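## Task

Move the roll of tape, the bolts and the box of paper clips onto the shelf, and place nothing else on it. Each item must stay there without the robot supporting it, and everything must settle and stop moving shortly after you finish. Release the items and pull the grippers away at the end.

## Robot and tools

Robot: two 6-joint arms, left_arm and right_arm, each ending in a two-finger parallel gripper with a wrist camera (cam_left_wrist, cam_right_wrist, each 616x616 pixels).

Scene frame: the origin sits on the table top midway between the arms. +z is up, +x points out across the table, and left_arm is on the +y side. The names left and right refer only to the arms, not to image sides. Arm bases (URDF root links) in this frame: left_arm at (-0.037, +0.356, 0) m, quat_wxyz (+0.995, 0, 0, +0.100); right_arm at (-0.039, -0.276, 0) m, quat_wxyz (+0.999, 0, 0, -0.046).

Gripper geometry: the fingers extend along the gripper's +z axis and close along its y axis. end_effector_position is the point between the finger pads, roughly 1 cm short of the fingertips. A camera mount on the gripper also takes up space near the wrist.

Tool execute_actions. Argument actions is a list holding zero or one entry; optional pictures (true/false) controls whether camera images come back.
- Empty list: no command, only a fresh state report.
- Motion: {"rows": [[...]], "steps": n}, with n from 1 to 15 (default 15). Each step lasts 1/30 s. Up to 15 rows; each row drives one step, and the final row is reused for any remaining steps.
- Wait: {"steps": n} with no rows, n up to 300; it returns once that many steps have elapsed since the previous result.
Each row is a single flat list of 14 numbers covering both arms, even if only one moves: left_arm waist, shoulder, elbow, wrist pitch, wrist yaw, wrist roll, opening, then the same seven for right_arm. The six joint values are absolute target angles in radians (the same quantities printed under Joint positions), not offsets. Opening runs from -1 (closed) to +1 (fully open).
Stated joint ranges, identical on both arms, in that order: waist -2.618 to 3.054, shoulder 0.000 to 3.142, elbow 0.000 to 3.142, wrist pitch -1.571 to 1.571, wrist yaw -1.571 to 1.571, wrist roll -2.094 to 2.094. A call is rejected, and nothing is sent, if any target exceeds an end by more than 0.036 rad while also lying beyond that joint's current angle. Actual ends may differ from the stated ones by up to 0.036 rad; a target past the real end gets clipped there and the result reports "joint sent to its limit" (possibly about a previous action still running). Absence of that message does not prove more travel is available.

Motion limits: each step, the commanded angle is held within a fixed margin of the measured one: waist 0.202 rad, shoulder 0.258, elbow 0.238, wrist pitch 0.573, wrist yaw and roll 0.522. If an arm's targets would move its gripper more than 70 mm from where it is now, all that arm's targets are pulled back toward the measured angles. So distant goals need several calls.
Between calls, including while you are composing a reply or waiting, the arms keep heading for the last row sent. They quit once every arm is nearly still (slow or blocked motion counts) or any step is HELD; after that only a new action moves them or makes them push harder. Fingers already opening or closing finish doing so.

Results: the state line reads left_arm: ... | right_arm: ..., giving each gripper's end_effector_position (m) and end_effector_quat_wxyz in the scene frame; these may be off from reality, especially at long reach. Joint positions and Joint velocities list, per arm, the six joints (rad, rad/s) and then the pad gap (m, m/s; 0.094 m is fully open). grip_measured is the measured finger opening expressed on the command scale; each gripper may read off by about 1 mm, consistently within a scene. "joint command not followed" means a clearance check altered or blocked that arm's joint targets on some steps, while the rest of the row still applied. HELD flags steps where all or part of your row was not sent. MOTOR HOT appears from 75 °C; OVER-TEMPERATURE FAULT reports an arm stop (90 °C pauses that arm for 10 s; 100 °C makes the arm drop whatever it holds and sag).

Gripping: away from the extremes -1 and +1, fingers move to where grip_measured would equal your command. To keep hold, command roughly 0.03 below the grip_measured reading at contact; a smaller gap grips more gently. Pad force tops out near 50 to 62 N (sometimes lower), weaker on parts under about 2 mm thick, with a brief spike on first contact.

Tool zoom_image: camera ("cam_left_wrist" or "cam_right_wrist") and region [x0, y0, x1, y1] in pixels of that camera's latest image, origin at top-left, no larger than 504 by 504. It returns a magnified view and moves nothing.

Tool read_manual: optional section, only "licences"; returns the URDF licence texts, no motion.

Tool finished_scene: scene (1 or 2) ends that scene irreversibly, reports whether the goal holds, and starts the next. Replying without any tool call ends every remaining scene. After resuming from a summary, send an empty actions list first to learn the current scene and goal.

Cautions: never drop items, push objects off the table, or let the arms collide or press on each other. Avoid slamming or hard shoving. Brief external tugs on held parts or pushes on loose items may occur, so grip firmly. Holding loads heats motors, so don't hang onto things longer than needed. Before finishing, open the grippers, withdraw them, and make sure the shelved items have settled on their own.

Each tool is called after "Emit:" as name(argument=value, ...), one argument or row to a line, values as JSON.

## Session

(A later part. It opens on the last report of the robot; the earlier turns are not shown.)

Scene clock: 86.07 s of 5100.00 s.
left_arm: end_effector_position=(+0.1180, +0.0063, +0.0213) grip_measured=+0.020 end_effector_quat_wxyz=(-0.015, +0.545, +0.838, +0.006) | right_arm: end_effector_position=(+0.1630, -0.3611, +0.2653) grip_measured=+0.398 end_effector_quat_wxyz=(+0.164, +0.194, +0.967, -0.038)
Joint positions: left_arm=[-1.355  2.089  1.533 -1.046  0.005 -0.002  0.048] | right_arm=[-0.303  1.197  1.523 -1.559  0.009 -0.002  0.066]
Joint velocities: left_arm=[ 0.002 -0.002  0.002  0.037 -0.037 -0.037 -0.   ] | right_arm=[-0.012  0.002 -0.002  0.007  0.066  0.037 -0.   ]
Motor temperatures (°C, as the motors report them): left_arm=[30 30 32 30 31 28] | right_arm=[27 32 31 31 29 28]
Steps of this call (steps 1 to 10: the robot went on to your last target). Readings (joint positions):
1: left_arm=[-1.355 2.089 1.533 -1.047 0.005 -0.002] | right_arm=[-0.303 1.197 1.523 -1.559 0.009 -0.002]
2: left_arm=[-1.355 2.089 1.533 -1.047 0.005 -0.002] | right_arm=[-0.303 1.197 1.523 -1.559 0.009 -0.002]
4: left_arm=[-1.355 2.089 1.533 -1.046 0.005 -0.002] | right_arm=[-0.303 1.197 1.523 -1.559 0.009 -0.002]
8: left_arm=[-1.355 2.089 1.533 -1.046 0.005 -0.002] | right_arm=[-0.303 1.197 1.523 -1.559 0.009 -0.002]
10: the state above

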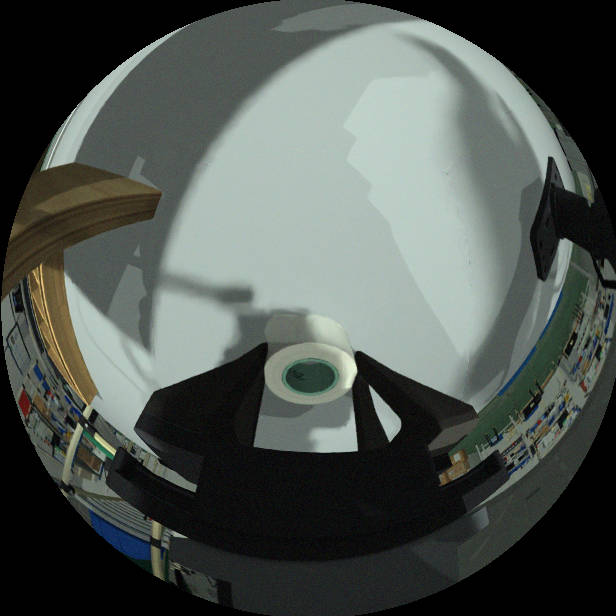

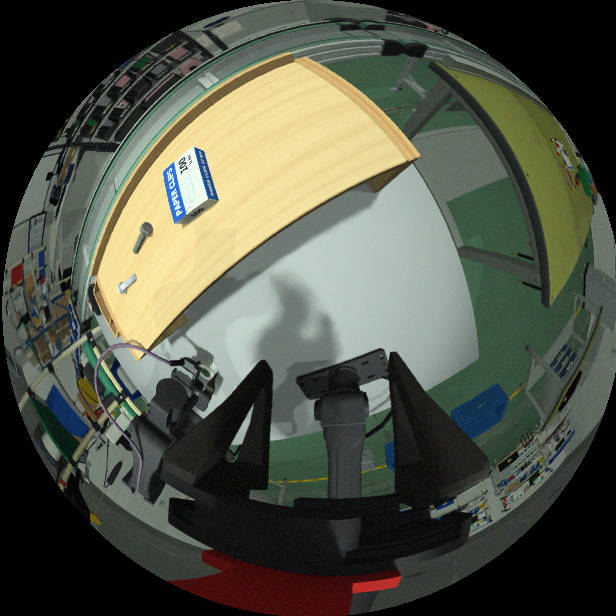

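Emit:
execute_actions(
  actions=[
    {"rows":[[-1.355,2.07,1.53,-1.02,0,0,1,-0.3,1.2,1.5,-1.55,0,0,1]],"steps":10},
  ],
  pictures=false,
)

Emit:
execute_actions(
  actions=[
    {"rows":[[-1.355,1.6,1.5,-1.45,0,0,1,-0.3,1.2,1.5,-1.55,0,0,1]],"steps":15},
  ],
  pictures=false,
)

Emit:
execute_actions(
  actions=[
    {"rows":[[0.3,1.0,1.2,-1.5,0,0,1,-0.3,1.2,1.5,-1.55,0,0,1]],"steps":15},
  ],
  pictures=false,
)

Emit:
execute_actions(
  actions=[
    {"steps":15},
  ],
  pictures=false,
)

Emit:
execute_actions(
  actions=[
    {"rows":[[0.3,1.0,1.2,-1.5,0,0,1,1.155,1.4,1.5,-1.55,0,0,1]],"steps":15},
  ],
  pictures=false,
)

Emit:
execute_actions(
  actions=[
    {"steps":12},
  ],
  pictures=false,
)

Emit:
execute_actions(
  actions=[
    {"rows":[[0.3,1.0,1.2,-1.5,0,0,1,1.155,1.79,1.321,-1.1,0,0,1]],"steps":15},
  ],
  pictures=false,
)

Emit:
execute_actions(
  actions=[
    {"steps":10},
  ],
)

Scene clock: 88.13 s of 5100.00 s.
left_arm: end_effector_position=(+0.1188, +0.0046, +0.0213) grip_measured=+1.000 end_effector_quat_wxyz=(-0.011, +0.545, +0.839, +0.004) | right_arm: end_effector_position=(+0.1630, -0.3611, +0.2653) grip_measured=+1.000 end_effector_quat_wxyz=(+0.164, +0.194, +0.967, -0.038)
Joint positions: left_arm=[-1.355  2.089  1.533 -1.039  0.005 -0.002  0.094] | right_arm=[-0.303  1.197  1.523 -1.559  0.009 -0.002  0.094]
Joint velocities: left_arm=[ 0.002 -0.012  0.002  0.007 -0.081 -0.022  0.   ] | right_arm=[-0.007  0.007 -0.007  0.007  0.066 -0.037  0.   ]
Motor temperatures (°C, as the motors report them): left_arm=[30 31 32 30 31 28] | right_arm=[27 32 31 31 29 28]
Steps of this call (steps 1 to 15: the robot went on to your last target; steps 16 to 52: nothing new was sent; steps 53 to 62: all 10 steps of this action). Readings (joint positions):
53: left_arm=[-1.355 2.089 1.533 -1.046 0.005 -0.002] | right_arm=[-0.303 1.197 1.523 -1.559 0.009 -0.002]
54: left_arm=[-1.355 2.089 1.533 -1.044 0.005 -0.002] | right_arm=[-0.303 1.197 1.523 -1.559 0.009 -0.002]
56: left_arm=[-1.355 2.089 1.533 -1.041 0.005 -0.002] | right_arm=[-0.303 1.197 1.523 -1.559 0.009 -0.002]
60: left_arm=[-1.355 2.089 1.533 -1.039 0.005 -0.002] | right_arm=[-0.303 1.197 1.523 -1.559 0.009 -0.002]
62: the state above

Scene clock: 88.63 s of 5100.00 s.
left_arm: end_effector_position=(+0.0800, +0.0924, +0.1757) grip_measured=+1.000 end_effector_quat_wxyz=(+0.029, +0.545, +0.838, -0.022) | right_arm: end_effector_position=(+0.1630, -0.3611, +0.2653) grip_measured=+1.000 end_effector_quat_wxyz=(+0.164, +0.194, +0.967, -0.038)
Joint positions: left_arm=[-1.355  1.578  1.5   -1.421  0.005 -0.002  0.094] | right_arm=[-0.303  1.197  1.523 -1.559  0.009 -0.002  0.094]
Joint velocities: left_arm=[ 0.017  0.222  0.012 -0.139  0.051  0.037  0.   ] | right_arm=[-0.002  0.007 -0.012 -0.037 -0.051  0.022  0.   ]
Motor temperatures (°C, as the motors report them): left_arm=[30 31 32 30 31 28] | right_arm=[27 32 31 31 29 28]
Steps of this call (steps 1 to 15: all 15 steps of this action). Readings (joint positions):
1: left_arm=[-1.355 2.076 1.529 -1.055 0.005 -0.002] | right_arm=[-0.303 1.197 1.523 -1.559 0.009 -0.002]
2: left_arm=[-1.355 2.051 1.517 -1.094 0.005 -0.002] | right_arm=[-0.303 1.197 1.523 -1.559 0.009 -0.002]
4: left_arm=[-1.355 1.973 1.499 -1.179 0.005 -0.002] | right_arm=[-0.303 1.197 1.523 -1.559 0.009 -0.002]
8: left_arm=[-1.355 1.760 1.496 -1.293 0.005 -0.002] | right_arm=[-0.303 1.197 1.523 -1.559 0.009 -0.002]
15: the state above

Scene clock: 89.13 s of 5100.00 s.
left_arm: end_effector_position=(+0.1356, +0.3339, +0.2115) grip_measured=+1.000 end_effector_quat_wxyz=(+0.145, +0.066, +0.987, -0.010) | right_arm: end_effector_position=(+0.1630, -0.3611, +0.2653) grip_measured=+1.000 end_effector_quat_wxyz=(+0.164, +0.194, +0.967, -0.038)
Joint positions: left_arm=[-0.335  0.99   1.202 -1.49  -0.    -0.001  0.094] | right_arm=[-0.303  1.197  1.523 -1.559  0.009 -0.002  0.094]
Joint velocities: left_arm=[ 2.171  0.12  -0.022 -0.051 -0.11  -0.022  0.   ] | right_arm=[ 0.017 -0.017 -0.002  0.022 -0.081  0.037  0.   ]
Motor temperatures (°C, as the motors report them): left_arm=[30 31 32 30 31 28] | right_arm=[27 32 31 31 29 28]
Steps of this call (steps 1 to 15: all 15 steps of this action). Readings (joint positions):
1: left_arm=[-1.338 1.555 1.462 -1.398 0.014 -0.001] | right_arm=[-0.303 1.197 1.523 -1.559 0.009 -0.002]
2: left_arm=[-1.300 1.511 1.396 -1.388 0.017 -0.001] | right_arm=[-0.303 1.197 1.523 -1.559 0.009 -0.002]
4: left_arm=[-1.184 1.397 1.276 -1.414 0.014 -0.001] | right_arm=[-0.303 1.197 1.523 -1.559 0.009 -0.002]
8: left_arm=[-0.878 1.109 1.196 -1.459 0.003 -0.001] | right_arm=[-0.303 1.197 1.523 -1.559 0.009 -0.002]
15: the state above

Scene clock: 89.63 s of 5100.00 s.
left_arm: end_effector_position=(+0.1159, +0.4401, +0.2103) grip_measured=+1.000 end_effector_quat_wxyz=(+0.137, -0.242, +0.960, +0.037) | right_arm: end_effector_position=(+0.1630, -0.3611, +0.2653) grip_measured=+1.000 end_effector_quat_wxyz=(+0.164, +0.194, +0.967, -0.038)
Joint positions: left_arm=[ 0.291  0.998  1.202 -1.491 -0.006 -0.001  0.094] | right_arm=[-0.303  1.197  1.523 -1.559  0.009 -0.002  0.094]
Joint velocities: left_arm=[-0.002  0.007 -0.017 -0.007  0.037  0.037  0.   ] | right_arm=[-0.002  0.022 -0.012  0.007 -0.081 -0.051  0.   ]
Motor temperatures (°C, as the motors report them): left_arm=[30 31 32 30 31 28] | right_arm=[27 32 31 31 29 28]
Steps of this call (steps 1 to 15: the robot went on to your last target). Readings (joint positions):
1: left_arm=[-0.259 0.994 1.202 -1.490 0.000 -0.001] | right_arm=[-0.303 1.197 1.523 -1.559 0.009 -0.002]
2: left_arm=[-0.183 0.997 1.202 -1.490 0.000 -0.001] | right_arm=[-0.303 1.197 1.523 -1.559 0.009 -0.002]
4: left_arm=[-0.030 0.998 1.202 -1.490 0.001 -0.001] | right_arm=[-0.303 1.197 1.523 -1.559 0.009 -0.002]
8: left_arm=[0.247 0.998 1.202 -1.490 -0.005 -0.001] | right_arm=[-0.303 1.197 1.523 -1.559 0.009 -0.002]
15: the state above

Scene clock: 90.13 s of 5100.00 s.
left_arm: end_effector_position=(+0.1160, +0.4399, +0.2103) grip_measured=+1.000 end_effector_quat_wxyz=(+0.137, -0.242, +0.960, +0.037) | right_arm: end_effector_position=(+0.1568, -0.1182, +0.2109) grip_measured=+1.000 end_effector_quat_wxyz=(+0.057, -0.332, +0.941, +0.018)
Joint positions: left_arm=[ 0.291  0.998  1.202 -1.491 -0.005 -0.001  0.094] | right_arm=[ 0.772  1.425  1.498 -1.524  0.004  0.001  0.094]
Joint velocities: left_arm=[-0.007 -0.022 -0.032  0.037 -0.037 -0.037  0.   ] | right_arm=[ 2.132 -0.032 -0.007  0.007 -0.037  0.037  0.   ]
Motor temperatures (°C, as the motors report them): left_arm=[30 31 32 30 31 28] | right_arm=[27 32 31 31 29 28]
Steps of this call (steps 1 to 15: all 15 steps of this action). Readings (joint positions):
1: left_arm=[0.291 0.998 1.202 -1.491 -0.005 -0.001] | right_arm=[-0.268 1.216 1.526 -1.566 0.025 0.001]
2: left_arm=[0.291 0.998 1.202 -1.491 -0.005 -0.001] | right_arm=[-0.203 1.246 1.528 -1.568 0.026 0.001]
4: left_arm=[0.291 0.998 1.202 -1.491 -0.005 -0.001] | right_arm=[-0.059 1.340 1.527 -1.560 0.023 0.001]
8: left_arm=[0.291 0.998 1.202 -1.491 -0.005 -0.001] | right_arm=[0.234 1.443 1.500 -1.525 0.015 0.001]
15: the state above

Scene clock: 90.53 s of 5100.00 s.
left_arm: end_effector_position=(+0.1160, +0.4399, +0.2103) grip_measured=+1.000 end_effector_quat_wxyz=(+0.137, -0.242, +0.960, +0.037) | right_arm: end_effector_position=(+0.0780, -0.0579, +0.2106) grip_measured=+1.000 end_effector_quat_wxyz=(+0.042, -0.508, +0.860, +0.032)
Joint positions: left_arm=[ 0.291  0.998  1.202 -1.491 -0.005 -0.001  0.094] | right_arm=[ 1.16   1.425  1.498 -1.539 -0.013  0.001  0.094]
Joint velocities: left_arm=[-0.012 -0.012  0.002 -0.081 -0.051 -0.037  0.   ] | right_arm=[ 0.022 -0.007 -0.017  0.007 -0.037  0.037  0.   ]
Motor temperatures (°C, as the motors report them): left_arm=[30 31 32 30 31 28] | right_arm=[27 32 31 31 29 28]
Steps of this call (steps 1 to 12: the robot went on to your last target). Readings (joint positions):
1: left_arm=[0.291 0.998 1.202 -1.491 -0.005 -0.001] | right_arm=[0.849 1.425 1.498 -1.524 0.003 0.001]
2: left_arm=[0.291 0.998 1.202 -1.491 -0.005 -0.001] | right_arm=[0.926 1.425 1.498 -1.524 0.003 0.001]
4: left_arm=[0.291 0.998 1.202 -1.491 -0.005 -0.001] | right_arm=[1.071 1.425 1.498 -1.524 -0.001 0.001]
8: left_arm=[0.291 0.998 1.202 -1.491 -0.005 -0.001] | right_arm=[1.161 1.425 1.498 -1.532 -0.014 0.001]
12: the state above

Scene clock: 91.03 s of 5100.00 s.
left_arm: end_effector_position=(+0.1159, +0.4398, +0.2103) grip_measured=+1.000 end_effector_quat_wxyz=(+0.137, -0.242, +0.960, +0.037) | right_arm: end_effector_position=(+0.1079, -0.0035, +0.0601) grip_measured=+1.000 end_effector_quat_wxyz=(-0.036, -0.508, +0.861, -0.014)
Joint positions: left_arm=[ 0.291  0.998  1.202 -1.491 -0.005 -0.001  0.094] | right_arm=[ 1.16   1.82   1.313 -1.139 -0.013  0.001  0.094]
Joint velocities: left_arm=[ 0.002 -0.012 -0.012 -0.066 -0.007 -0.037  0.   ] | right_arm=[ 0.007 -0.222  0.002  0.227 -0.081 -0.007  0.   ]
Motor temperatures (°C, as the motors report them): left_arm=[30 31 32 30 31 28] | right_arm=[27 32 31 31 29 28]
Steps of this call (steps 1 to 15: all 15 steps of this action). Readings (joint positions):
1: left_arm=[0.291 0.998 1.202 -1.491 -0.005 -0.001] | right_arm=[1.160 1.434 1.490 -1.520 -0.013 0.001]
2: left_arm=[0.291 0.998 1.202 -1.491 -0.005 -0.001] | right_arm=[1.160 1.452 1.479 -1.485 -0.013 0.001]
4: left_arm=[0.291 0.998 1.202 -1.491 -0.005 -0.001] | right_arm=[1.160 1.525 1.449 -1.409 -0.013 0.001]
8: left_arm=[0.291 0.998 1.202 -1.491 -0.005 -0.001] | right_arm=[1.160 1.726 1.378 -1.247 -0.013 0.001]
15: the state above

Scene clock: 91.37 s of 5100.00 s.
left_arm: end_effector_position=(+0.1159, +0.4398, +0.2103) grip_measured=+1.000 end_effector_quat_wxyz=(+0.137, -0.242, +0.960, +0.037) | right_arm: end_effector_position=(+0.1113, +0.0027, +0.0653) grip_measured=+1.000 end_effector_quat_wxyz=(-0.017, -0.508, +0.861, -0.003)
Joint positions: left_arm=[ 0.291  0.998  1.202 -1.491 -0.005 -0.001  0.094] | right_arm=[ 1.16   1.802  1.313 -1.114 -0.013  0.001  0.094]
Joint velocities: left_arm=[ 0.002 -0.007 -0.017  0.007 -0.007  0.007  0.   ] | right_arm=[-0.002 -0.002  0.002  0.037 -0.022 -0.051  0.   ]
Motor temperatures (°C, as the motors report them): left_arm=[30 31 32 30 31 28] | right_arm=[27 32 31 31 29 28]
Steps of this call (steps 1 to 10: the robot went on to your last target). Readings (joint positions):
1: left_arm=[0.291 0.998 1.202 -1.491 -0.005 -0.001] | right_arm=[1.160 1.813 1.313 -1.133 -0.013 0.001]
2: left_arm=[0.291 0.998 1.202 -1.491 -0.005 -0.001] | right_arm=[1.160 1.808 1.313 -1.128 -0.013 0.001]
4: left_arm=[0.291 0.998 1.202 -1.491 -0.005 -0.001] | right_arm=[1.160 1.802 1.313 -1.122 -0.013 0.001]
8: left_arm=[0.291 0.998 1.202 -1.491 -0.005 -0.001] | right_arm=[1.160 1.802 1.313 -1.116 -0.013 0.001]
10: the state above

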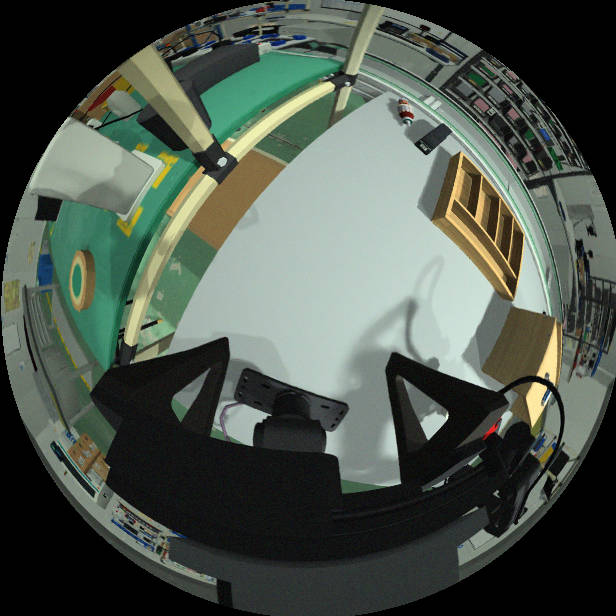

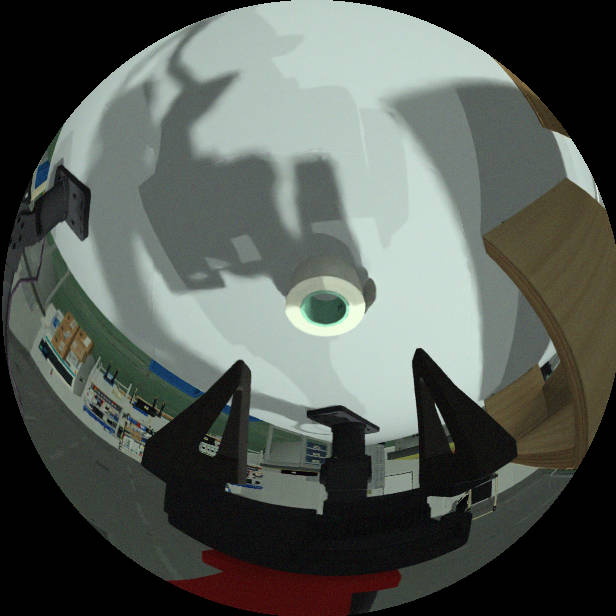

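Emit:
execute_actions(
  actions=[
    {"rows":[[0.3,1.0,1.2,-1.5,0,0,1,1.155,1.87,1.21,-0.91,0,0,1]],"steps":15},
  ],
  pictures=false,
)

Emit:
execute_actions(
  actions=[
    {"steps":8},
  ],
)

Emit:
execute_actions(
  actions=[
    {"rows":[[0.3,1.0,1.2,-1.5,0,0,1,1.155,1.87,1.21,-0.91,0,0,-0.02]],"steps":15},
  ],
)

Scene clock: 92.70 s of 5100.00 s.
left_arm: end_effector_position=(+0.1159, +0.4398, +0.2103) grip_measured=+1.000 end_effector_quat_wxyz=(+0.137, -0.242, +0.960, +0.037) | right_arm: end_effector_position=(+0.1155, +0.0102, +0.0189) grip_measured=+1.000 end_effector_quat_wxyz=(-0.011, -0.508, +0.861, +0.001)
Joint positions: left_arm=[ 0.291  0.998  1.202 -1.491 -0.005 -0.001  0.094] | right_arm=[ 1.16   1.878  1.217 -0.929 -0.013  0.001  0.094]
Joint velocities: left_arm=[-0.002 -0.012 -0.002 -0.022 -0.007  0.022  0.   ] | right_arm=[-0.002 -0.017 -0.007 -0.007 -0.022  0.051  0.   ]
Motor temperatures (°C, as the motors report them): left_arm=[30 31 32 30 31 28] | right_arm=[27 32 31 30 29 28]
Steps of this call (steps 1 to 25: the robot went on to your last target; steps 26 to 40: all 15 steps of this action). Readings (joint positions):
26: left_arm=[0.291 0.998 1.202 -1.491 -0.005 -0.001] | right_arm=[1.160 1.804 1.299 -1.086 -0.013 0.001]
27: left_arm=[0.291 0.998 1.202 -1.491 -0.005 -0.001] | right_arm=[1.160 1.810 1.281 -1.047 -0.013 0.001]
29: left_arm=[0.291 0.998 1.202 -1.491 -0.005 -0.001] | right_arm=[1.160 1.839 1.250 -0.997 -0.013 0.001]
33: left_arm=[0.291 0.998 1.202 -1.491 -0.005 -0.001] | right_arm=[1.160 1.878 1.219 -0.957 -0.013 0.001]
40: the state above

Scene clock: 92.97 s of 5100.00 s.
left_arm: end_effector_position=(+0.1159, +0.4398, +0.2103) grip_measured=+1.000 end_effector_quat_wxyz=(+0.137, -0.242, +0.960, +0.037) | right_arm: end_effector_position=(+0.1162, +0.0115, +0.0188) grip_measured=+1.000 end_effector_quat_wxyz=(-0.009, -0.508, +0.861, +0.002)
Joint positions: left_arm=[ 0.291  0.998  1.202 -1.491 -0.005 -0.001  0.094] | right_arm=[ 1.16   1.878  1.217 -0.923 -0.013  0.001  0.094]
Joint velocities: left_arm=[-0.007 -0.002  0.002 -0.051 -0.081 -0.007  0.   ] | right_arm=[ 0.017  0.002 -0.012 -0.007  0.037 -0.007  0.   ]
Motor temperatures (°C, as the motors report them): left_arm=[30 31 32 30 31 28] | right_arm=[27 32 31 30 29 28]
Steps of this call (steps 1 to 8: the robot went on to your last target). Readings (joint positions):
1: left_arm=[0.291 0.998 1.202 -1.491 -0.005 -0.001] | right_arm=[1.160 1.878 1.217 -0.928 -0.013 0.001]
2: left_arm=[0.291 0.998 1.202 -1.491 -0.005 -0.001] | right_arm=[1.160 1.878 1.217 -0.927 -0.013 0.001]
4: left_arm=[0.291 0.998 1.202 -1.491 -0.005 -0.001] | right_arm=[1.160 1.878 1.217 -0.925 -0.013 0.001]
8: the state above

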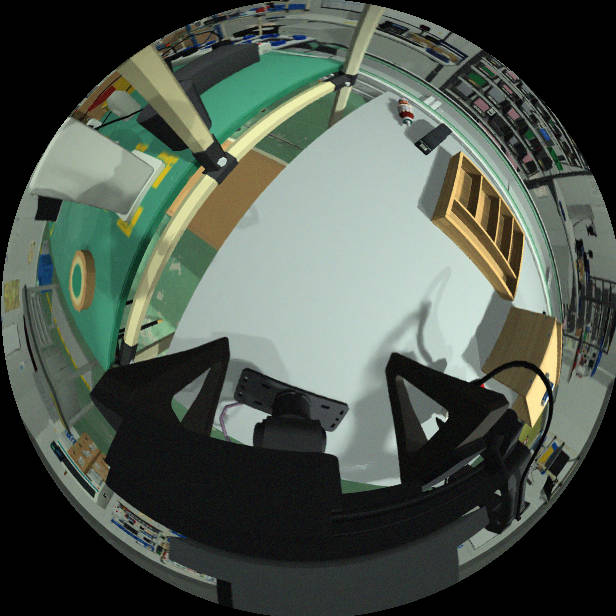

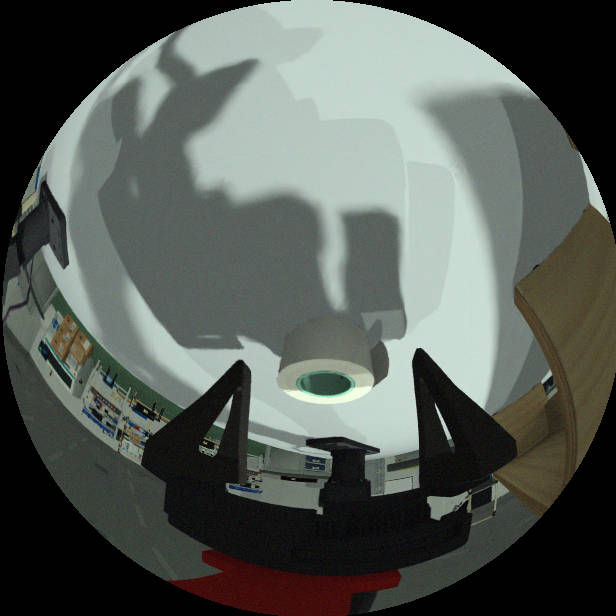

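Scene clock: 93.47 s of 5100.00 s.
left_arm: end_effector_position=(+0.1160, +0.4398, +0.2103) grip_measured=+1.000 end_effector_quat_wxyz=(+0.137, -0.242, +0.960, +0.036) | right_arm: end_effector_position=(+0.1166, +0.0116, +0.0188) grip_measured=+0.150 end_effector_quat_wxyz=(-0.008, -0.508, +0.861, +0.002)
Joint positions: left_arm=[ 0.291  0.998  1.202 -1.491 -0.004 -0.001  0.094] | right_arm=[ 1.16   1.878  1.217 -0.922 -0.011  0.001  0.054]
Joint velocities: left_arm=[-0.007 -0.002  0.002  0.022 -0.037  0.007  0.   ] | right_arm=[-0.037 -0.012 -0.002 -0.037  0.007  0.022  0.001]
Motor temperatures (°C, as the motors report them): left_arm=[30 31 32 30 31 28] | right_arm=[27 32 31 30 29 28]
Steps of this call (steps 1 to 15: all 15 steps of this action). Readings (joint positions):
1: left_arm=[0.291 0.998 1.202 -1.491 -0.004 -0.001] | right_arm=[1.160 1.878 1.217 -0.923 -0.013 0.001]
2: left_arm=[0.291 0.998 1.202 -1.491 -0.004 -0.001] | right_arm=[1.160 1.878 1.217 -0.923 -0.013 0.001]
4: left_arm=[0.291 0.998 1.202 -1.491 -0.004 -0.001] | right_arm=[1.160 1.878 1.217 -0.922 -0.011 0.001]
8: left_arm=[0.291 0.998 1.202 -1.491 -0.004 -0.001] | right_arm=[1.160 1.878 1.217 -0.922 -0.011 0.001]
15: the state above

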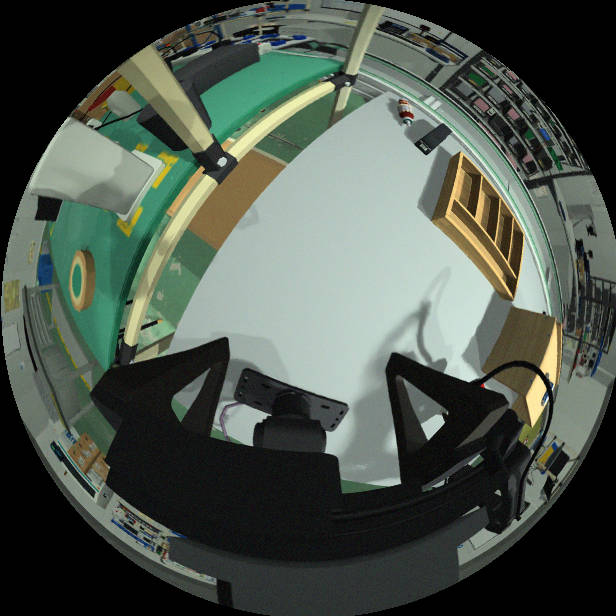

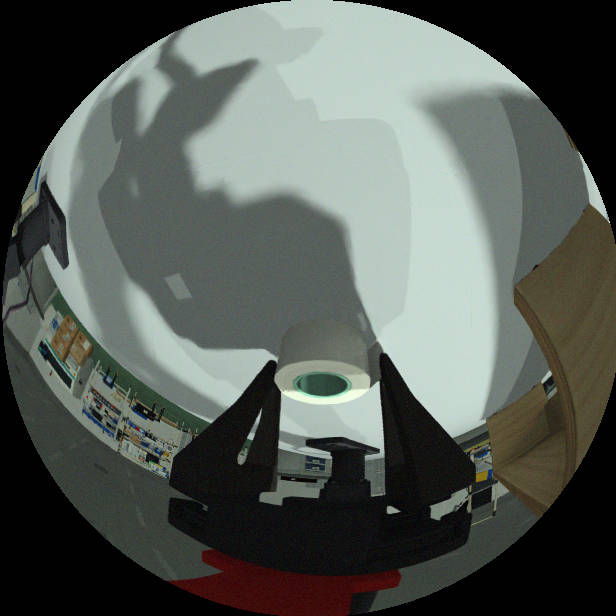

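Emit:
execute_actions(
  actions=[
    {"rows":[[0.3,1.0,1.2,-1.5,0,0,1,1.155,1.87,1.21,-0.91,0,0,-0.02]],"steps":8},
  ],
  pictures=false,
)

Scene clock: 94.20 s of 5100.00 s.
left_arm: end_effector_position=(+0.1160, +0.4398, +0.2103) grip_measured=+1.000 end_effector_quat_wxyz=(+0.137, -0.242, +0.960, +0.036) | right_arm: end_effector_position=(+0.1166, +0.0116, +0.0188) grip_measured=+0.150 end_effector_quat_wxyz=(-0.008, -0.508, +0.861, +0.002)
Joint positions: left_arm=[ 0.291  0.998  1.202 -1.491 -0.004 -0.001  0.094] | right_arm=[ 1.16   1.878  1.217 -0.922 -0.011  0.001  0.054]
Joint velocities: left_arm=[-0.007  0.002  0.017  0.007  0.022 -0.007  0.   ] | right_arm=[-0.012  0.002 -0.012 -0.022  0.037  0.037  0.   ]
Motor temperatures (°C, as the motors report them): left_arm=[30 30 32 30 31 28] | right_arm=[27 32 31 30 29 28]
Steps of this call (steps 1 to 14: the robot went on to your last target; steps 15 to 22: all 8 steps of this action). Readings (joint positions):
15: left_arm=[0.291 0.998 1.202 -1.491 -0.004 -0.001] | right_arm=[1.160 1.878 1.217 -0.922 -0.011 0.001]
16: left_arm=[0.291 0.998 1.202 -1.491 -0.004 -0.001] | right_arm=[1.160 1.878 1.217 -0.922 -0.011 0.001]
18: left_arm=[0.291 0.998 1.202 -1.491 -0.004 -0.001] | right_arm=[1.160 1.878 1.217 -0.922 -0.011 0.001]
22: the state above

Emit:
execute_actions(
  actions=[
    {"rows":[[0.3,1.0,1.2,-1.5,0,0,1,1.1,1.4,1.6,-1.55,0,0,0.0]],"steps":15},
  ],
  pictures=false,
)

Emit:
execute_actions(
  actions=[
    {"rows":[[0.3,1.0,1.2,-1.5,0,0,1,-0.22,1.4,1.75,-1.56,0,0,0.0]],"steps":15},
  ],
  pictures=false,
)

Emit:
execute_actions(
  actions=[
    {"steps":15},
  ],
  pictures=false,
)

Emit:
execute_actions(
  actions=[
    {"rows":[[0.3,1.0,1.2,-1.5,0,0,1,-0.22,1.92,2.1,-1.54,0,0,0.0]],"steps":15},
  ],
  pictures=false,
)

Emit:
execute_actions(
  actions=[
    {"steps":10},
  ],
)

Scene clock: 96.30 s of 5100.00 s.
left_arm: end_effector_position=(+0.1160, +0.4398, +0.2103) grip_measured=+1.000 end_effector_quat_wxyz=(+0.137, -0.242, +0.960, +0.036) | right_arm: end_effector_position=(+0.1060, -0.0372, +0.2545) grip_measured=+0.150 end_effector_quat_wxyz=(+0.145, -0.480, +0.861, +0.087)
Joint positions: left_arm=[ 0.291  0.998  1.202 -1.491 -0.004 -0.001  0.094] | right_arm=[ 1.109  1.382  1.597 -1.447 -0.011  0.001  0.054]
Joint velocities: left_arm=[-0.002  0.002 -0.007  0.051  0.037 -0.022  0.   ] | right_arm=[-0.007 -0.53   0.256 -0.667  0.022  0.022  0.001]
Motor temperatures (°C, as the motors report them): left_arm=[30 30 32 30 31 28] | right_arm=[27 33 31 30 29 28]
Steps of this call (steps 1 to 15: the robot went on to your last target; steps 16 to 48: nothing new was sent; steps 49 to 63: all 15 steps of this action). Readings (joint positions):
49: left_arm=[0.291 0.998 1.202 -1.491 -0.004 -0.001] | right_arm=[1.158 1.871 1.231 -0.957 -0.012 0.001]
50: left_arm=[0.291 0.998 1.202 -1.491 -0.004 -0.001] | right_arm=[1.154 1.856 1.249 -1.014 -0.012 0.001]
52: left_arm=[0.291 0.998 1.202 -1.491 -0.004 -0.001] | right_arm=[1.143 1.798 1.298 -1.117 -0.012 0.001]
56: left_arm=[0.291 0.998 1.202 -1.491 -0.004 -0.001] | right_arm=[1.125 1.646 1.426 -1.255 -0.012 0.001]
63: the state above

Scene clock: 96.80 s of 5100.00 s.
left_arm: end_effector_position=(+0.1160, +0.4398, +0.2103) grip_measured=+1.000 end_effector_quat_wxyz=(+0.137, -0.242, +0.960, +0.036) | right_arm: end_effector_position=(+0.2400, -0.2945, +0.2811) grip_measured=+0.150 end_effector_quat_wxyz=(+0.181, +0.034, +0.983, -0.004)
Joint positions: left_arm=[ 0.291  0.998  1.202 -1.491 -0.004 -0.001  0.094] | right_arm=[ 0.02   1.407  1.728 -1.527 -0.006 -0.002  0.054]
Joint velocities: left_arm=[ 0.002  0.002  0.007  0.022 -0.022 -0.125  0.   ] | right_arm=[-2.142 -0.002 -0.012 -0.051  0.007  0.007 -0.   ]
Motor temperatures (°C, as the motors report them): left_arm=[30 30 32 30 31 28] | right_arm=[27 33 31 30 29 28]
Steps of this call (steps 1 to 15: all 15 steps of this action). Readings (joint positions):
1: left_arm=[0.291 0.998 1.202 -1.491 -0.004 -0.001] | right_arm=[1.077 1.375 1.628 -1.485 -0.029 -0.002]
2: left_arm=[0.291 0.998 1.202 -1.491 -0.004 -0.001] | right_arm=[1.014 1.380 1.666 -1.509 -0.033 -0.002]
4: left_arm=[0.291 0.998 1.202 -1.491 -0.004 -0.001] | right_arm=[0.861 1.385 1.716 -1.511 -0.027 -0.002]
8: left_arm=[0.291 0.998 1.202 -1.491 -0.004 -0.001] | right_arm=[0.555 1.391 1.728 -1.518 -0.015 -0.002]
15: the state above

Scene clock: 97.30 s of 5100.00 s.
left_arm: end_effector_position=(+0.1160, +0.4398, +0.2103) grip_measured=+1.000 end_effector_quat_wxyz=(+0.137, -0.242, +0.960, +0.036) | right_arm: end_effector_position=(+0.2208, -0.3620, +0.2790) grip_measured=+0.149 end_effector_quat_wxyz=(+0.166, +0.155, +0.973, -0.032)
Joint positions: left_arm=[ 0.291  0.998  1.202 -1.491 -0.004 -0.001  0.094] | right_arm=[-0.223  1.407  1.728 -1.552  0.011 -0.001  0.054]
Joint velocities: left_arm=[-0.007 -0.012  0.007 -0.051 -0.051  0.051  0.   ] | right_arm=[ 0.002 -0.007  0.007 -0.066 -0.037 -0.022  0.   ]
Motor temperatures (°C, as the motors report them): left_arm=[30 30 32 30 31 28] | right_arm=[27 33 31 30 29 28]
Steps of this call (steps 1 to 15: the robot went on to your last target). Readings (joint positions):
1: left_arm=[0.291 0.998 1.202 -1.491 -0.004 -0.001] | right_arm=[-0.057 1.407 1.728 -1.527 -0.005 -0.002]
2: left_arm=[0.291 0.998 1.202 -1.491 -0.004 -0.001] | right_arm=[-0.127 1.407 1.728 -1.528 -0.003 -0.002]
4: left_arm=[0.291 0.998 1.202 -1.491 -0.004 -0.001] | right_arm=[-0.210 1.407 1.728 -1.532 0.012 -0.001]
8: left_arm=[0.291 0.998 1.202 -1.491 -0.004 -0.001] | right_arm=[-0.223 1.407 1.728 -1.546 0.012 -0.001]
15: the state above

Scene clock: 97.80 s of 5100.00 s.
left_arm: end_effector_position=(+0.1160, +0.4398, +0.2103) grip_measured=+1.000 end_effector_quat_wxyz=(+0.137, -0.242, +0.960, +0.036) | right_arm: end_effector_position=(+0.3411, -0.4010, +0.2087) grip_measured=+0.149 end_effector_quat_wxyz=(+0.088, +0.156, +0.984, -0.019)
Joint positions: left_arm=[ 0.291  0.998  1.202 -1.491 -0.004 -0.001  0.094] | right_arm=[-0.223  1.959  2.085 -1.517  0.01  -0.001  0.054]
Joint velocities: left_arm=[-0.012 -0.012 -0.012 -0.022  0.037 -0.051  0.   ] | right_arm=[ 0.002 -0.32  -0.007 -0.125 -0.022  0.11  -0.001]
Motor temperatures (°C, as the motors report them): left_arm=[30 30 32 30 31 28] | right_arm=[27 33 32 30 29 28]
Steps of this call (steps 1 to 15: all 15 steps of this action). Readings (joint positions):
1: left_arm=[0.291 0.998 1.202 -1.491 -0.004 -0.001] | right_arm=[-0.223 1.444 1.775 -1.577 0.011 -0.001]
2: left_arm=[0.291 0.998 1.202 -1.491 -0.004 -0.001] | right_arm=[-0.223 1.507 1.864 -1.577 0.011 -0.001]
4: left_arm=[0.291 0.998 1.202 -1.491 -0.004 -0.001] | right_arm=[-0.223 1.652 2.024 -1.551 0.011 -0.001]
8: left_arm=[0.291 0.998 1.202 -1.491 -0.004 -0.001] | right_arm=[-0.223 1.879 2.088 -1.505 0.011 -0.001]
15: the state above

Scene clock: 98.13 s of 5100.00 s.
left_arm: end_effector_position=(+0.1160, +0.4398, +0.2103) grip_measured=+1.000 end_effector_quat_wxyz=(+0.137, -0.242, +0.960, +0.036) | right_arm: end_effector_position=(+0.3343, -0.3987, +0.2215) grip_measured=+0.149 end_effector_quat_wxyz=(+0.098, +0.156, +0.983, -0.020)
Joint positions: left_arm=[ 0.291  0.998  1.202 -1.491 -0.004 -0.001  0.094] | right_arm=[-0.223  1.924  2.085 -1.533  0.01  -0.001  0.054]
Joint velocities: left_arm=[-0.012  0.012 -0.002 -0.037  0.051  0.022  0.   ] | right_arm=[-0.012 -0.022 -0.012  0.022  0.037 -0.051  0.001]
Motor temperatures (°C, as the motors report them): left_arm=[30 30 32 30 31 28] | right_arm=[27 33 32 30 29 28]
Steps of this call (steps 1 to 10: the robot went on to your last target). Readings (joint positions):
1: left_arm=[0.291 0.998 1.202 -1.491 -0.004 -0.001] | right_arm=[-0.223 1.949 2.085 -1.521 0.010 -0.001]
2: left_arm=[0.291 0.998 1.202 -1.491 -0.004 -0.001] | right_arm=[-0.223 1.939 2.085 -1.524 0.010 -0.001]
4: left_arm=[0.291 0.998 1.202 -1.491 -0.004 -0.001] | right_arm=[-0.223 1.926 2.085 -1.528 0.010 -0.001]
8: left_arm=[0.291 0.998 1.202 -1.491 -0.004 -0.001] | right_arm=[-0.223 1.924 2.085 -1.532 0.010 -0.001]
10: the state above

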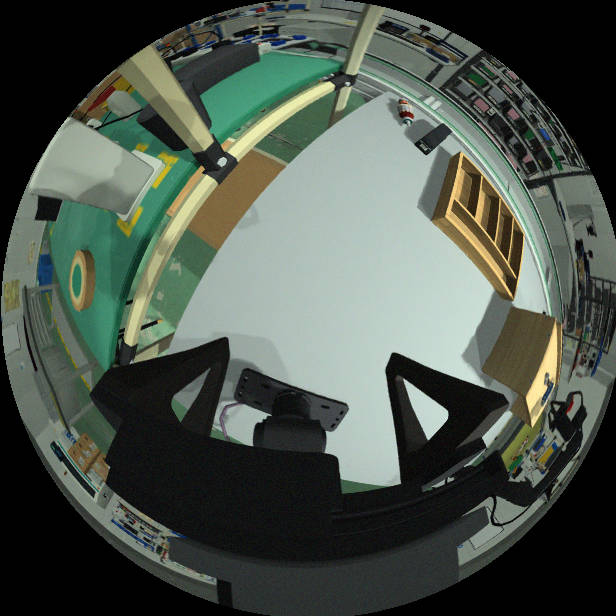

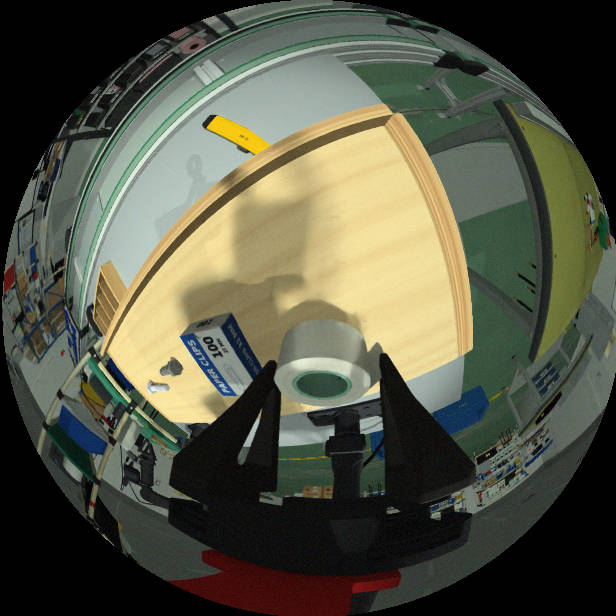

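Emit:
execute_actions(
  actions=[
    {"rows":[[0.3,1.0,1.2,-1.5,0,0,1,-0.27,1.98,2.2,-1.54,0,0,0.0],[0.3,1.0,1.2,-1.5,0,0,1,-0.27,1.98,2.2,-1.54,0,0,0.0],[0.3,1.0,1.2,-1.5,0,0,1,-0.27,1.98,2.2,-1.54,0,0,0.0],[0.3,1.0,1.2,-1.5,0,0,1,-0.27,2.0,2.22,-1.54,0,0,0.0],[0.3,1.0,1.2,-1.5,0,0,1,-0.27,2.02,2.22,-1.54,0,0,0.0],[0.3,1.0,1.2,-1.5,0,0,1,-0.27,2.04,2.22,-1.53,0,0,0.0],[0.3,1.0,1.2,-1.5,0,0,1,-0.27,2.07,2.22,-1.51,0,0,0.0]],"steps":15},
  ],
)

Scene clock: 100.47 s of 5100.00 s.
left_arm: end_effector_position=(+0.1160, +0.4398, +0.2103) grip_measured=+1.000 end_effector_quat_wxyz=(+0.137, -0.242, +0.960, +0.036) | right_arm: end_effector_position=(+0.3604, -0.4267, +0.1980) grip_measured=+0.149 end_effector_quat_wxyz=(+0.090, +0.179, +0.980, -0.018)
Joint positions: left_arm=[ 0.291  0.998  1.202 -1.491 -0.004 -0.001  0.094] | right_arm=[-0.268  2.069  2.2   -1.518  0.004 -0.001  0.054]
Joint velocities: left_arm=[-0.012  0.002 -0.022  0.022 -0.051 -0.051  0.   ] | right_arm=[ 0.007 -0.012  0.002 -0.007 -0.051 -0.081 -0.   ]
Motor temperatures (°C, as the motors report them): left_arm=[30 30 32 30 31 28] | right_arm=[27 33 32 30 29 28]
Steps of this call (steps 1 to 30: the robot went on to your last target; steps 31 to 55: nothing new was sent; steps 56 to 70: all 15 steps of this action). Readings (joint positions):
56: left_arm=[0.291 0.998 1.202 -1.491 -0.004 -0.001] | right_arm=[-0.227 1.934 2.105 -1.545 0.007 -0.001]
57: left_arm=[0.291 0.998 1.202 -1.491 -0.004 -0.001] | right_arm=[-0.234 1.948 2.133 -1.550 0.005 -0.001]
59: left_arm=[0.291 0.998 1.202 -1.491 -0.004 -0.001] | right_arm=[-0.252 1.969 2.168 -1.543 0.004 -0.001]
63: left_arm=[0.291 0.998 1.202 -1.491 -0.004 -0.001] | right_arm=[-0.268 2.018 2.200 -1.534 0.004 -0.001]
70: the state above

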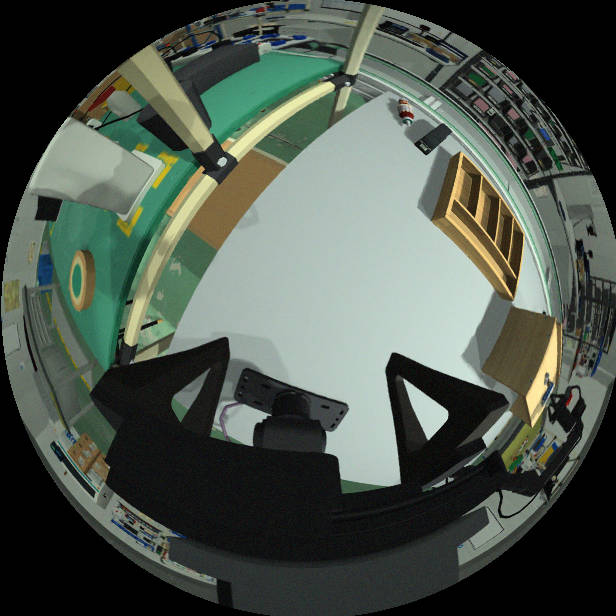

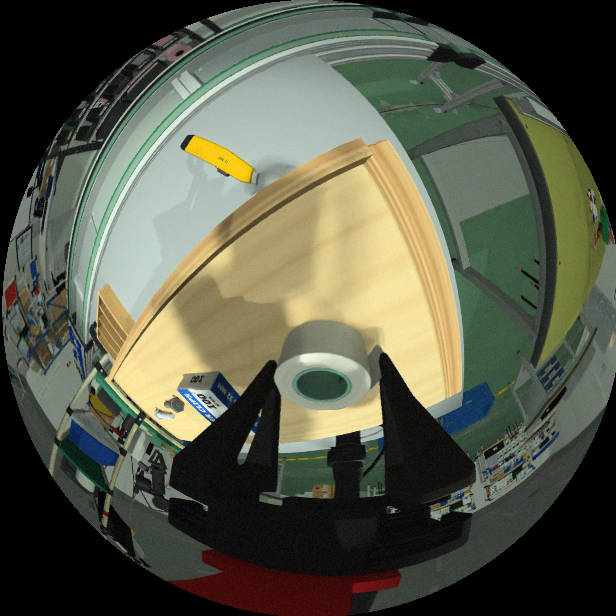

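Height about right; release modestly and lift.

Emit:
execute_actions(
  actions=[
    {"rows":[[0.3,1.0,1.2,-1.5,0,0,1,-0.27,2.08,2.2,-1.51,0,0,0.5]],"steps":12},
  ],
)

Emit:
execute_actions(
  actions=[
    {"rows":[[0.3,1.0,1.2,-1.5,0,0,1,-0.27,1.75,2.05,-1.56,0,0,0.5]],"steps":15},
  ],
  pictures=false,
)

Emit:
execute_actions(
  actions=[
    {"rows":[[0.3,1.0,1.2,-1.5,0,0,1,-0.27,1.2,1.6,-1.55,0,0,0.5]],"steps":15},
  ],
)

Scene clock: 101.67 s of 5100.00 s.
left_arm: end_effector_position=(+0.1160, +0.4398, +0.2103) grip_measured=+1.000 end_effector_quat_wxyz=(+0.137, -0.242, +0.960, +0.036) | right_arm: end_effector_position=(+0.3609, -0.4268, +0.1981) grip_measured=+0.498 end_effector_quat_wxyz=(+0.091, +0.179, +0.980, -0.018)
Joint positions: left_arm=[ 0.291  0.998  1.202 -1.491 -0.004 -0.001  0.094] | right_arm=[-0.268  2.069  2.2   -1.516  0.003 -0.001  0.07 ]
Joint velocities: left_arm=[-0.002 -0.012  0.007  0.022 -0.007  0.007  0.   ] | right_arm=[-0.007 -0.002 -0.012 -0.037 -0.037  0.007 -0.   ]
Motor temperatures (°C, as the motors report them): left_arm=[30 30 32 30 31 28] | right_arm=[27 33 32 30 29 28]
Steps of this call (steps 1 to 15: the robot went on to your last target; steps 16 to 24: nothing new was sent; steps 25 to 36: all 12 steps of this action). Readings (joint positions):
25: left_arm=[0.291 0.998 1.202 -1.491 -0.004 -0.001] | right_arm=[-0.268 2.069 2.200 -1.516 0.003 -0.001]
26: left_arm=[0.291 0.998 1.202 -1.491 -0.004 -0.001] | right_arm=[-0.268 2.069 2.200 -1.516 0.003 -0.001]
28: left_arm=[0.291 0.998 1.202 -1.491 -0.004 -0.001] | right_arm=[-0.268 2.069 2.200 -1.516 0.003 -0.001]
32: left_arm=[0.291 0.998 1.202 -1.491 -0.004 -0.001] | right_arm=[-0.268 2.069 2.200 -1.516 0.003 -0.001]
36: the state above

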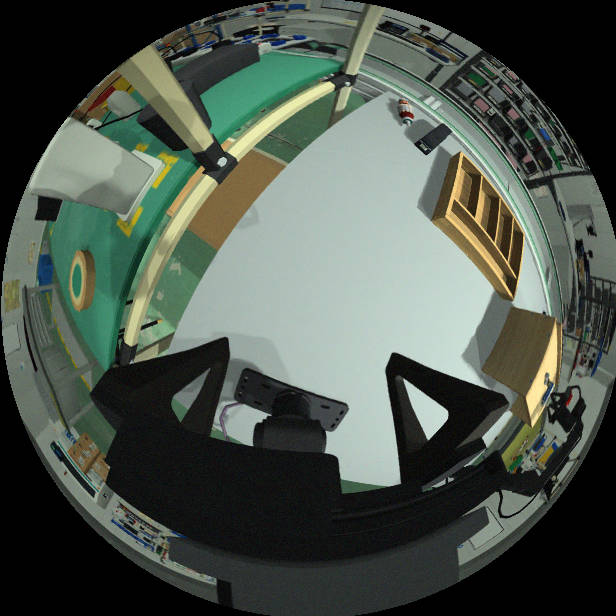

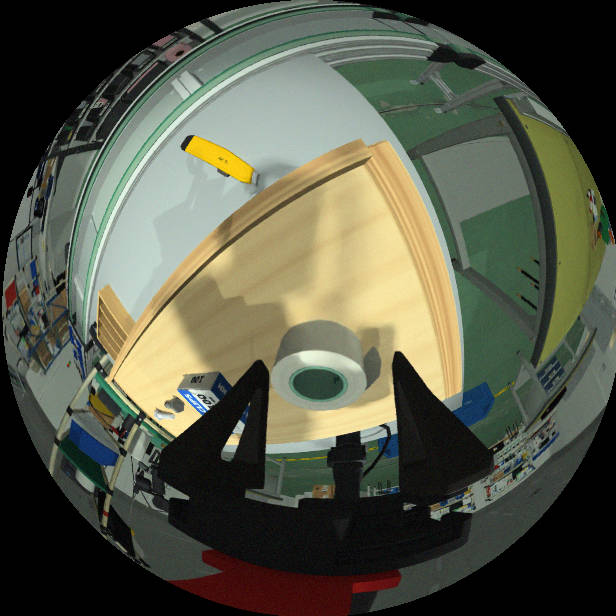

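Scene clock: 102.17 s of 5100.00 s.
left_arm: end_effector_position=(+0.1160, +0.4398, +0.2103) grip_measured=+1.000 end_effector_quat_wxyz=(+0.137, -0.242, +0.960, +0.036) | right_arm: end_effector_position=(+0.2973, -0.4028, +0.2803) grip_measured=+0.498 end_effector_quat_wxyz=(+0.167, +0.177, +0.969, -0.032)
Joint positions: left_arm=[ 0.291  0.998  1.202 -1.491 -0.004 -0.001  0.094] | right_arm=[-0.268  1.733  2.058 -1.553  0.003 -0.001  0.07 ]
Joint velocities: left_arm=[-0.002  0.002 -0.002 -0.007 -0.007  0.022  0.   ] | right_arm=[-0.012  0.237 -0.002  0.051  0.051 -0.007  0.001]
Motor temperatures (°C, as the motors report them): left_arm=[30 30 32 30 31 28] | right_arm=[27 34 32 30 29 28]
Steps of this call (steps 1 to 15: all 15 steps of this action). Readings (joint positions):
1: left_arm=[0.291 0.998 1.202 -1.491 -0.004 -0.001] | right_arm=[-0.268 2.040 2.166 -1.498 0.003 -0.001]
2: left_arm=[0.291 0.998 1.202 -1.491 -0.004 -0.001] | right_arm=[-0.268 2.000 2.117 -1.498 0.003 -0.001]
4: left_arm=[0.291 0.998 1.202 -1.491 -0.004 -0.001] | right_arm=[-0.268 1.908 2.065 -1.525 0.003 -0.001]
8: left_arm=[0.291 0.998 1.202 -1.491 -0.004 -0.001] | right_arm=[-0.268 1.742 2.058 -1.542 0.003 -0.001]
15: the state above

Scene clock: 102.67 s of 5100.00 s.
left_arm: end_effector_position=(+0.1160, +0.4398, +0.2103) grip_measured=+1.000 end_effector_quat_wxyz=(+0.137, -0.242, +0.960, +0.036) | right_arm: end_effector_position=(+0.1702, -0.3547, +0.2945) grip_measured=+0.498 end_effector_quat_wxyz=(+0.213, +0.175, +0.960, -0.041)
Joint positions: left_arm=[ 0.291  0.998  1.202 -1.491 -0.004 -0.001  0.094] | right_arm=[-0.268  1.183  1.613 -1.563  0.003 -0.001  0.07 ]
Joint velocities: left_arm=[-0.002  0.007 -0.002  0.007 -0.037 -0.037  0.   ] | right_arm=[-0.007  0.256 -0.007  0.022 -0.051  0.051 -0.   ]
Motor temperatures (°C, as the motors report them): left_arm=[30 30 32 30 31 28] | right_arm=[27 34 32 30 29 28]
Steps of this call (steps 1 to 15: all 15 steps of this action). Readings (joint positions):
1: left_arm=[0.291 0.998 1.202 -1.491 -0.004 -0.001] | right_arm=[-0.268 1.700 1.999 -1.514 0.003 -0.001]
2: left_arm=[0.291 0.998 1.202 -1.491 -0.004 -0.001] | right_arm=[-0.268 1.644 1.904 -1.492 0.003 -0.001]
4: left_arm=[0.291 0.998 1.202 -1.491 -0.004 -0.001] | right_arm=[-0.268 1.504 1.732 -1.504 0.003 -0.001]
8: left_arm=[0.291 0.998 1.202 -1.491 -0.004 -0.001] | right_arm=[-0.268 1.240 1.613 -1.561 0.003 -0.001]
15: the state above

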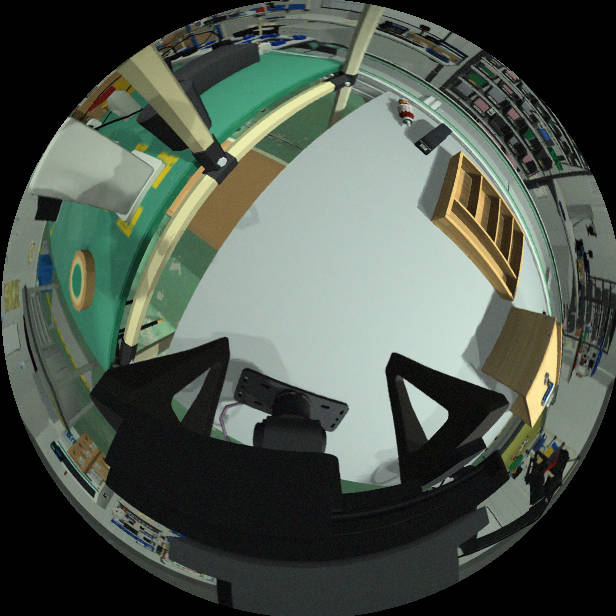

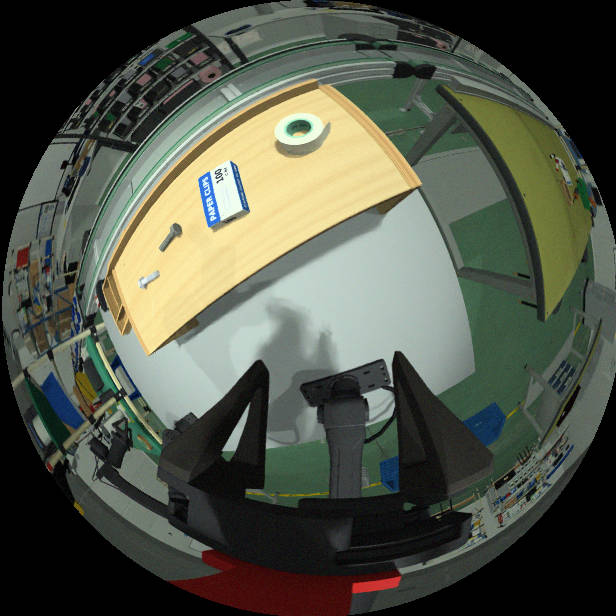

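Emit:
finished_scene(
  scene=2,
)

The scene is finished: the task was done.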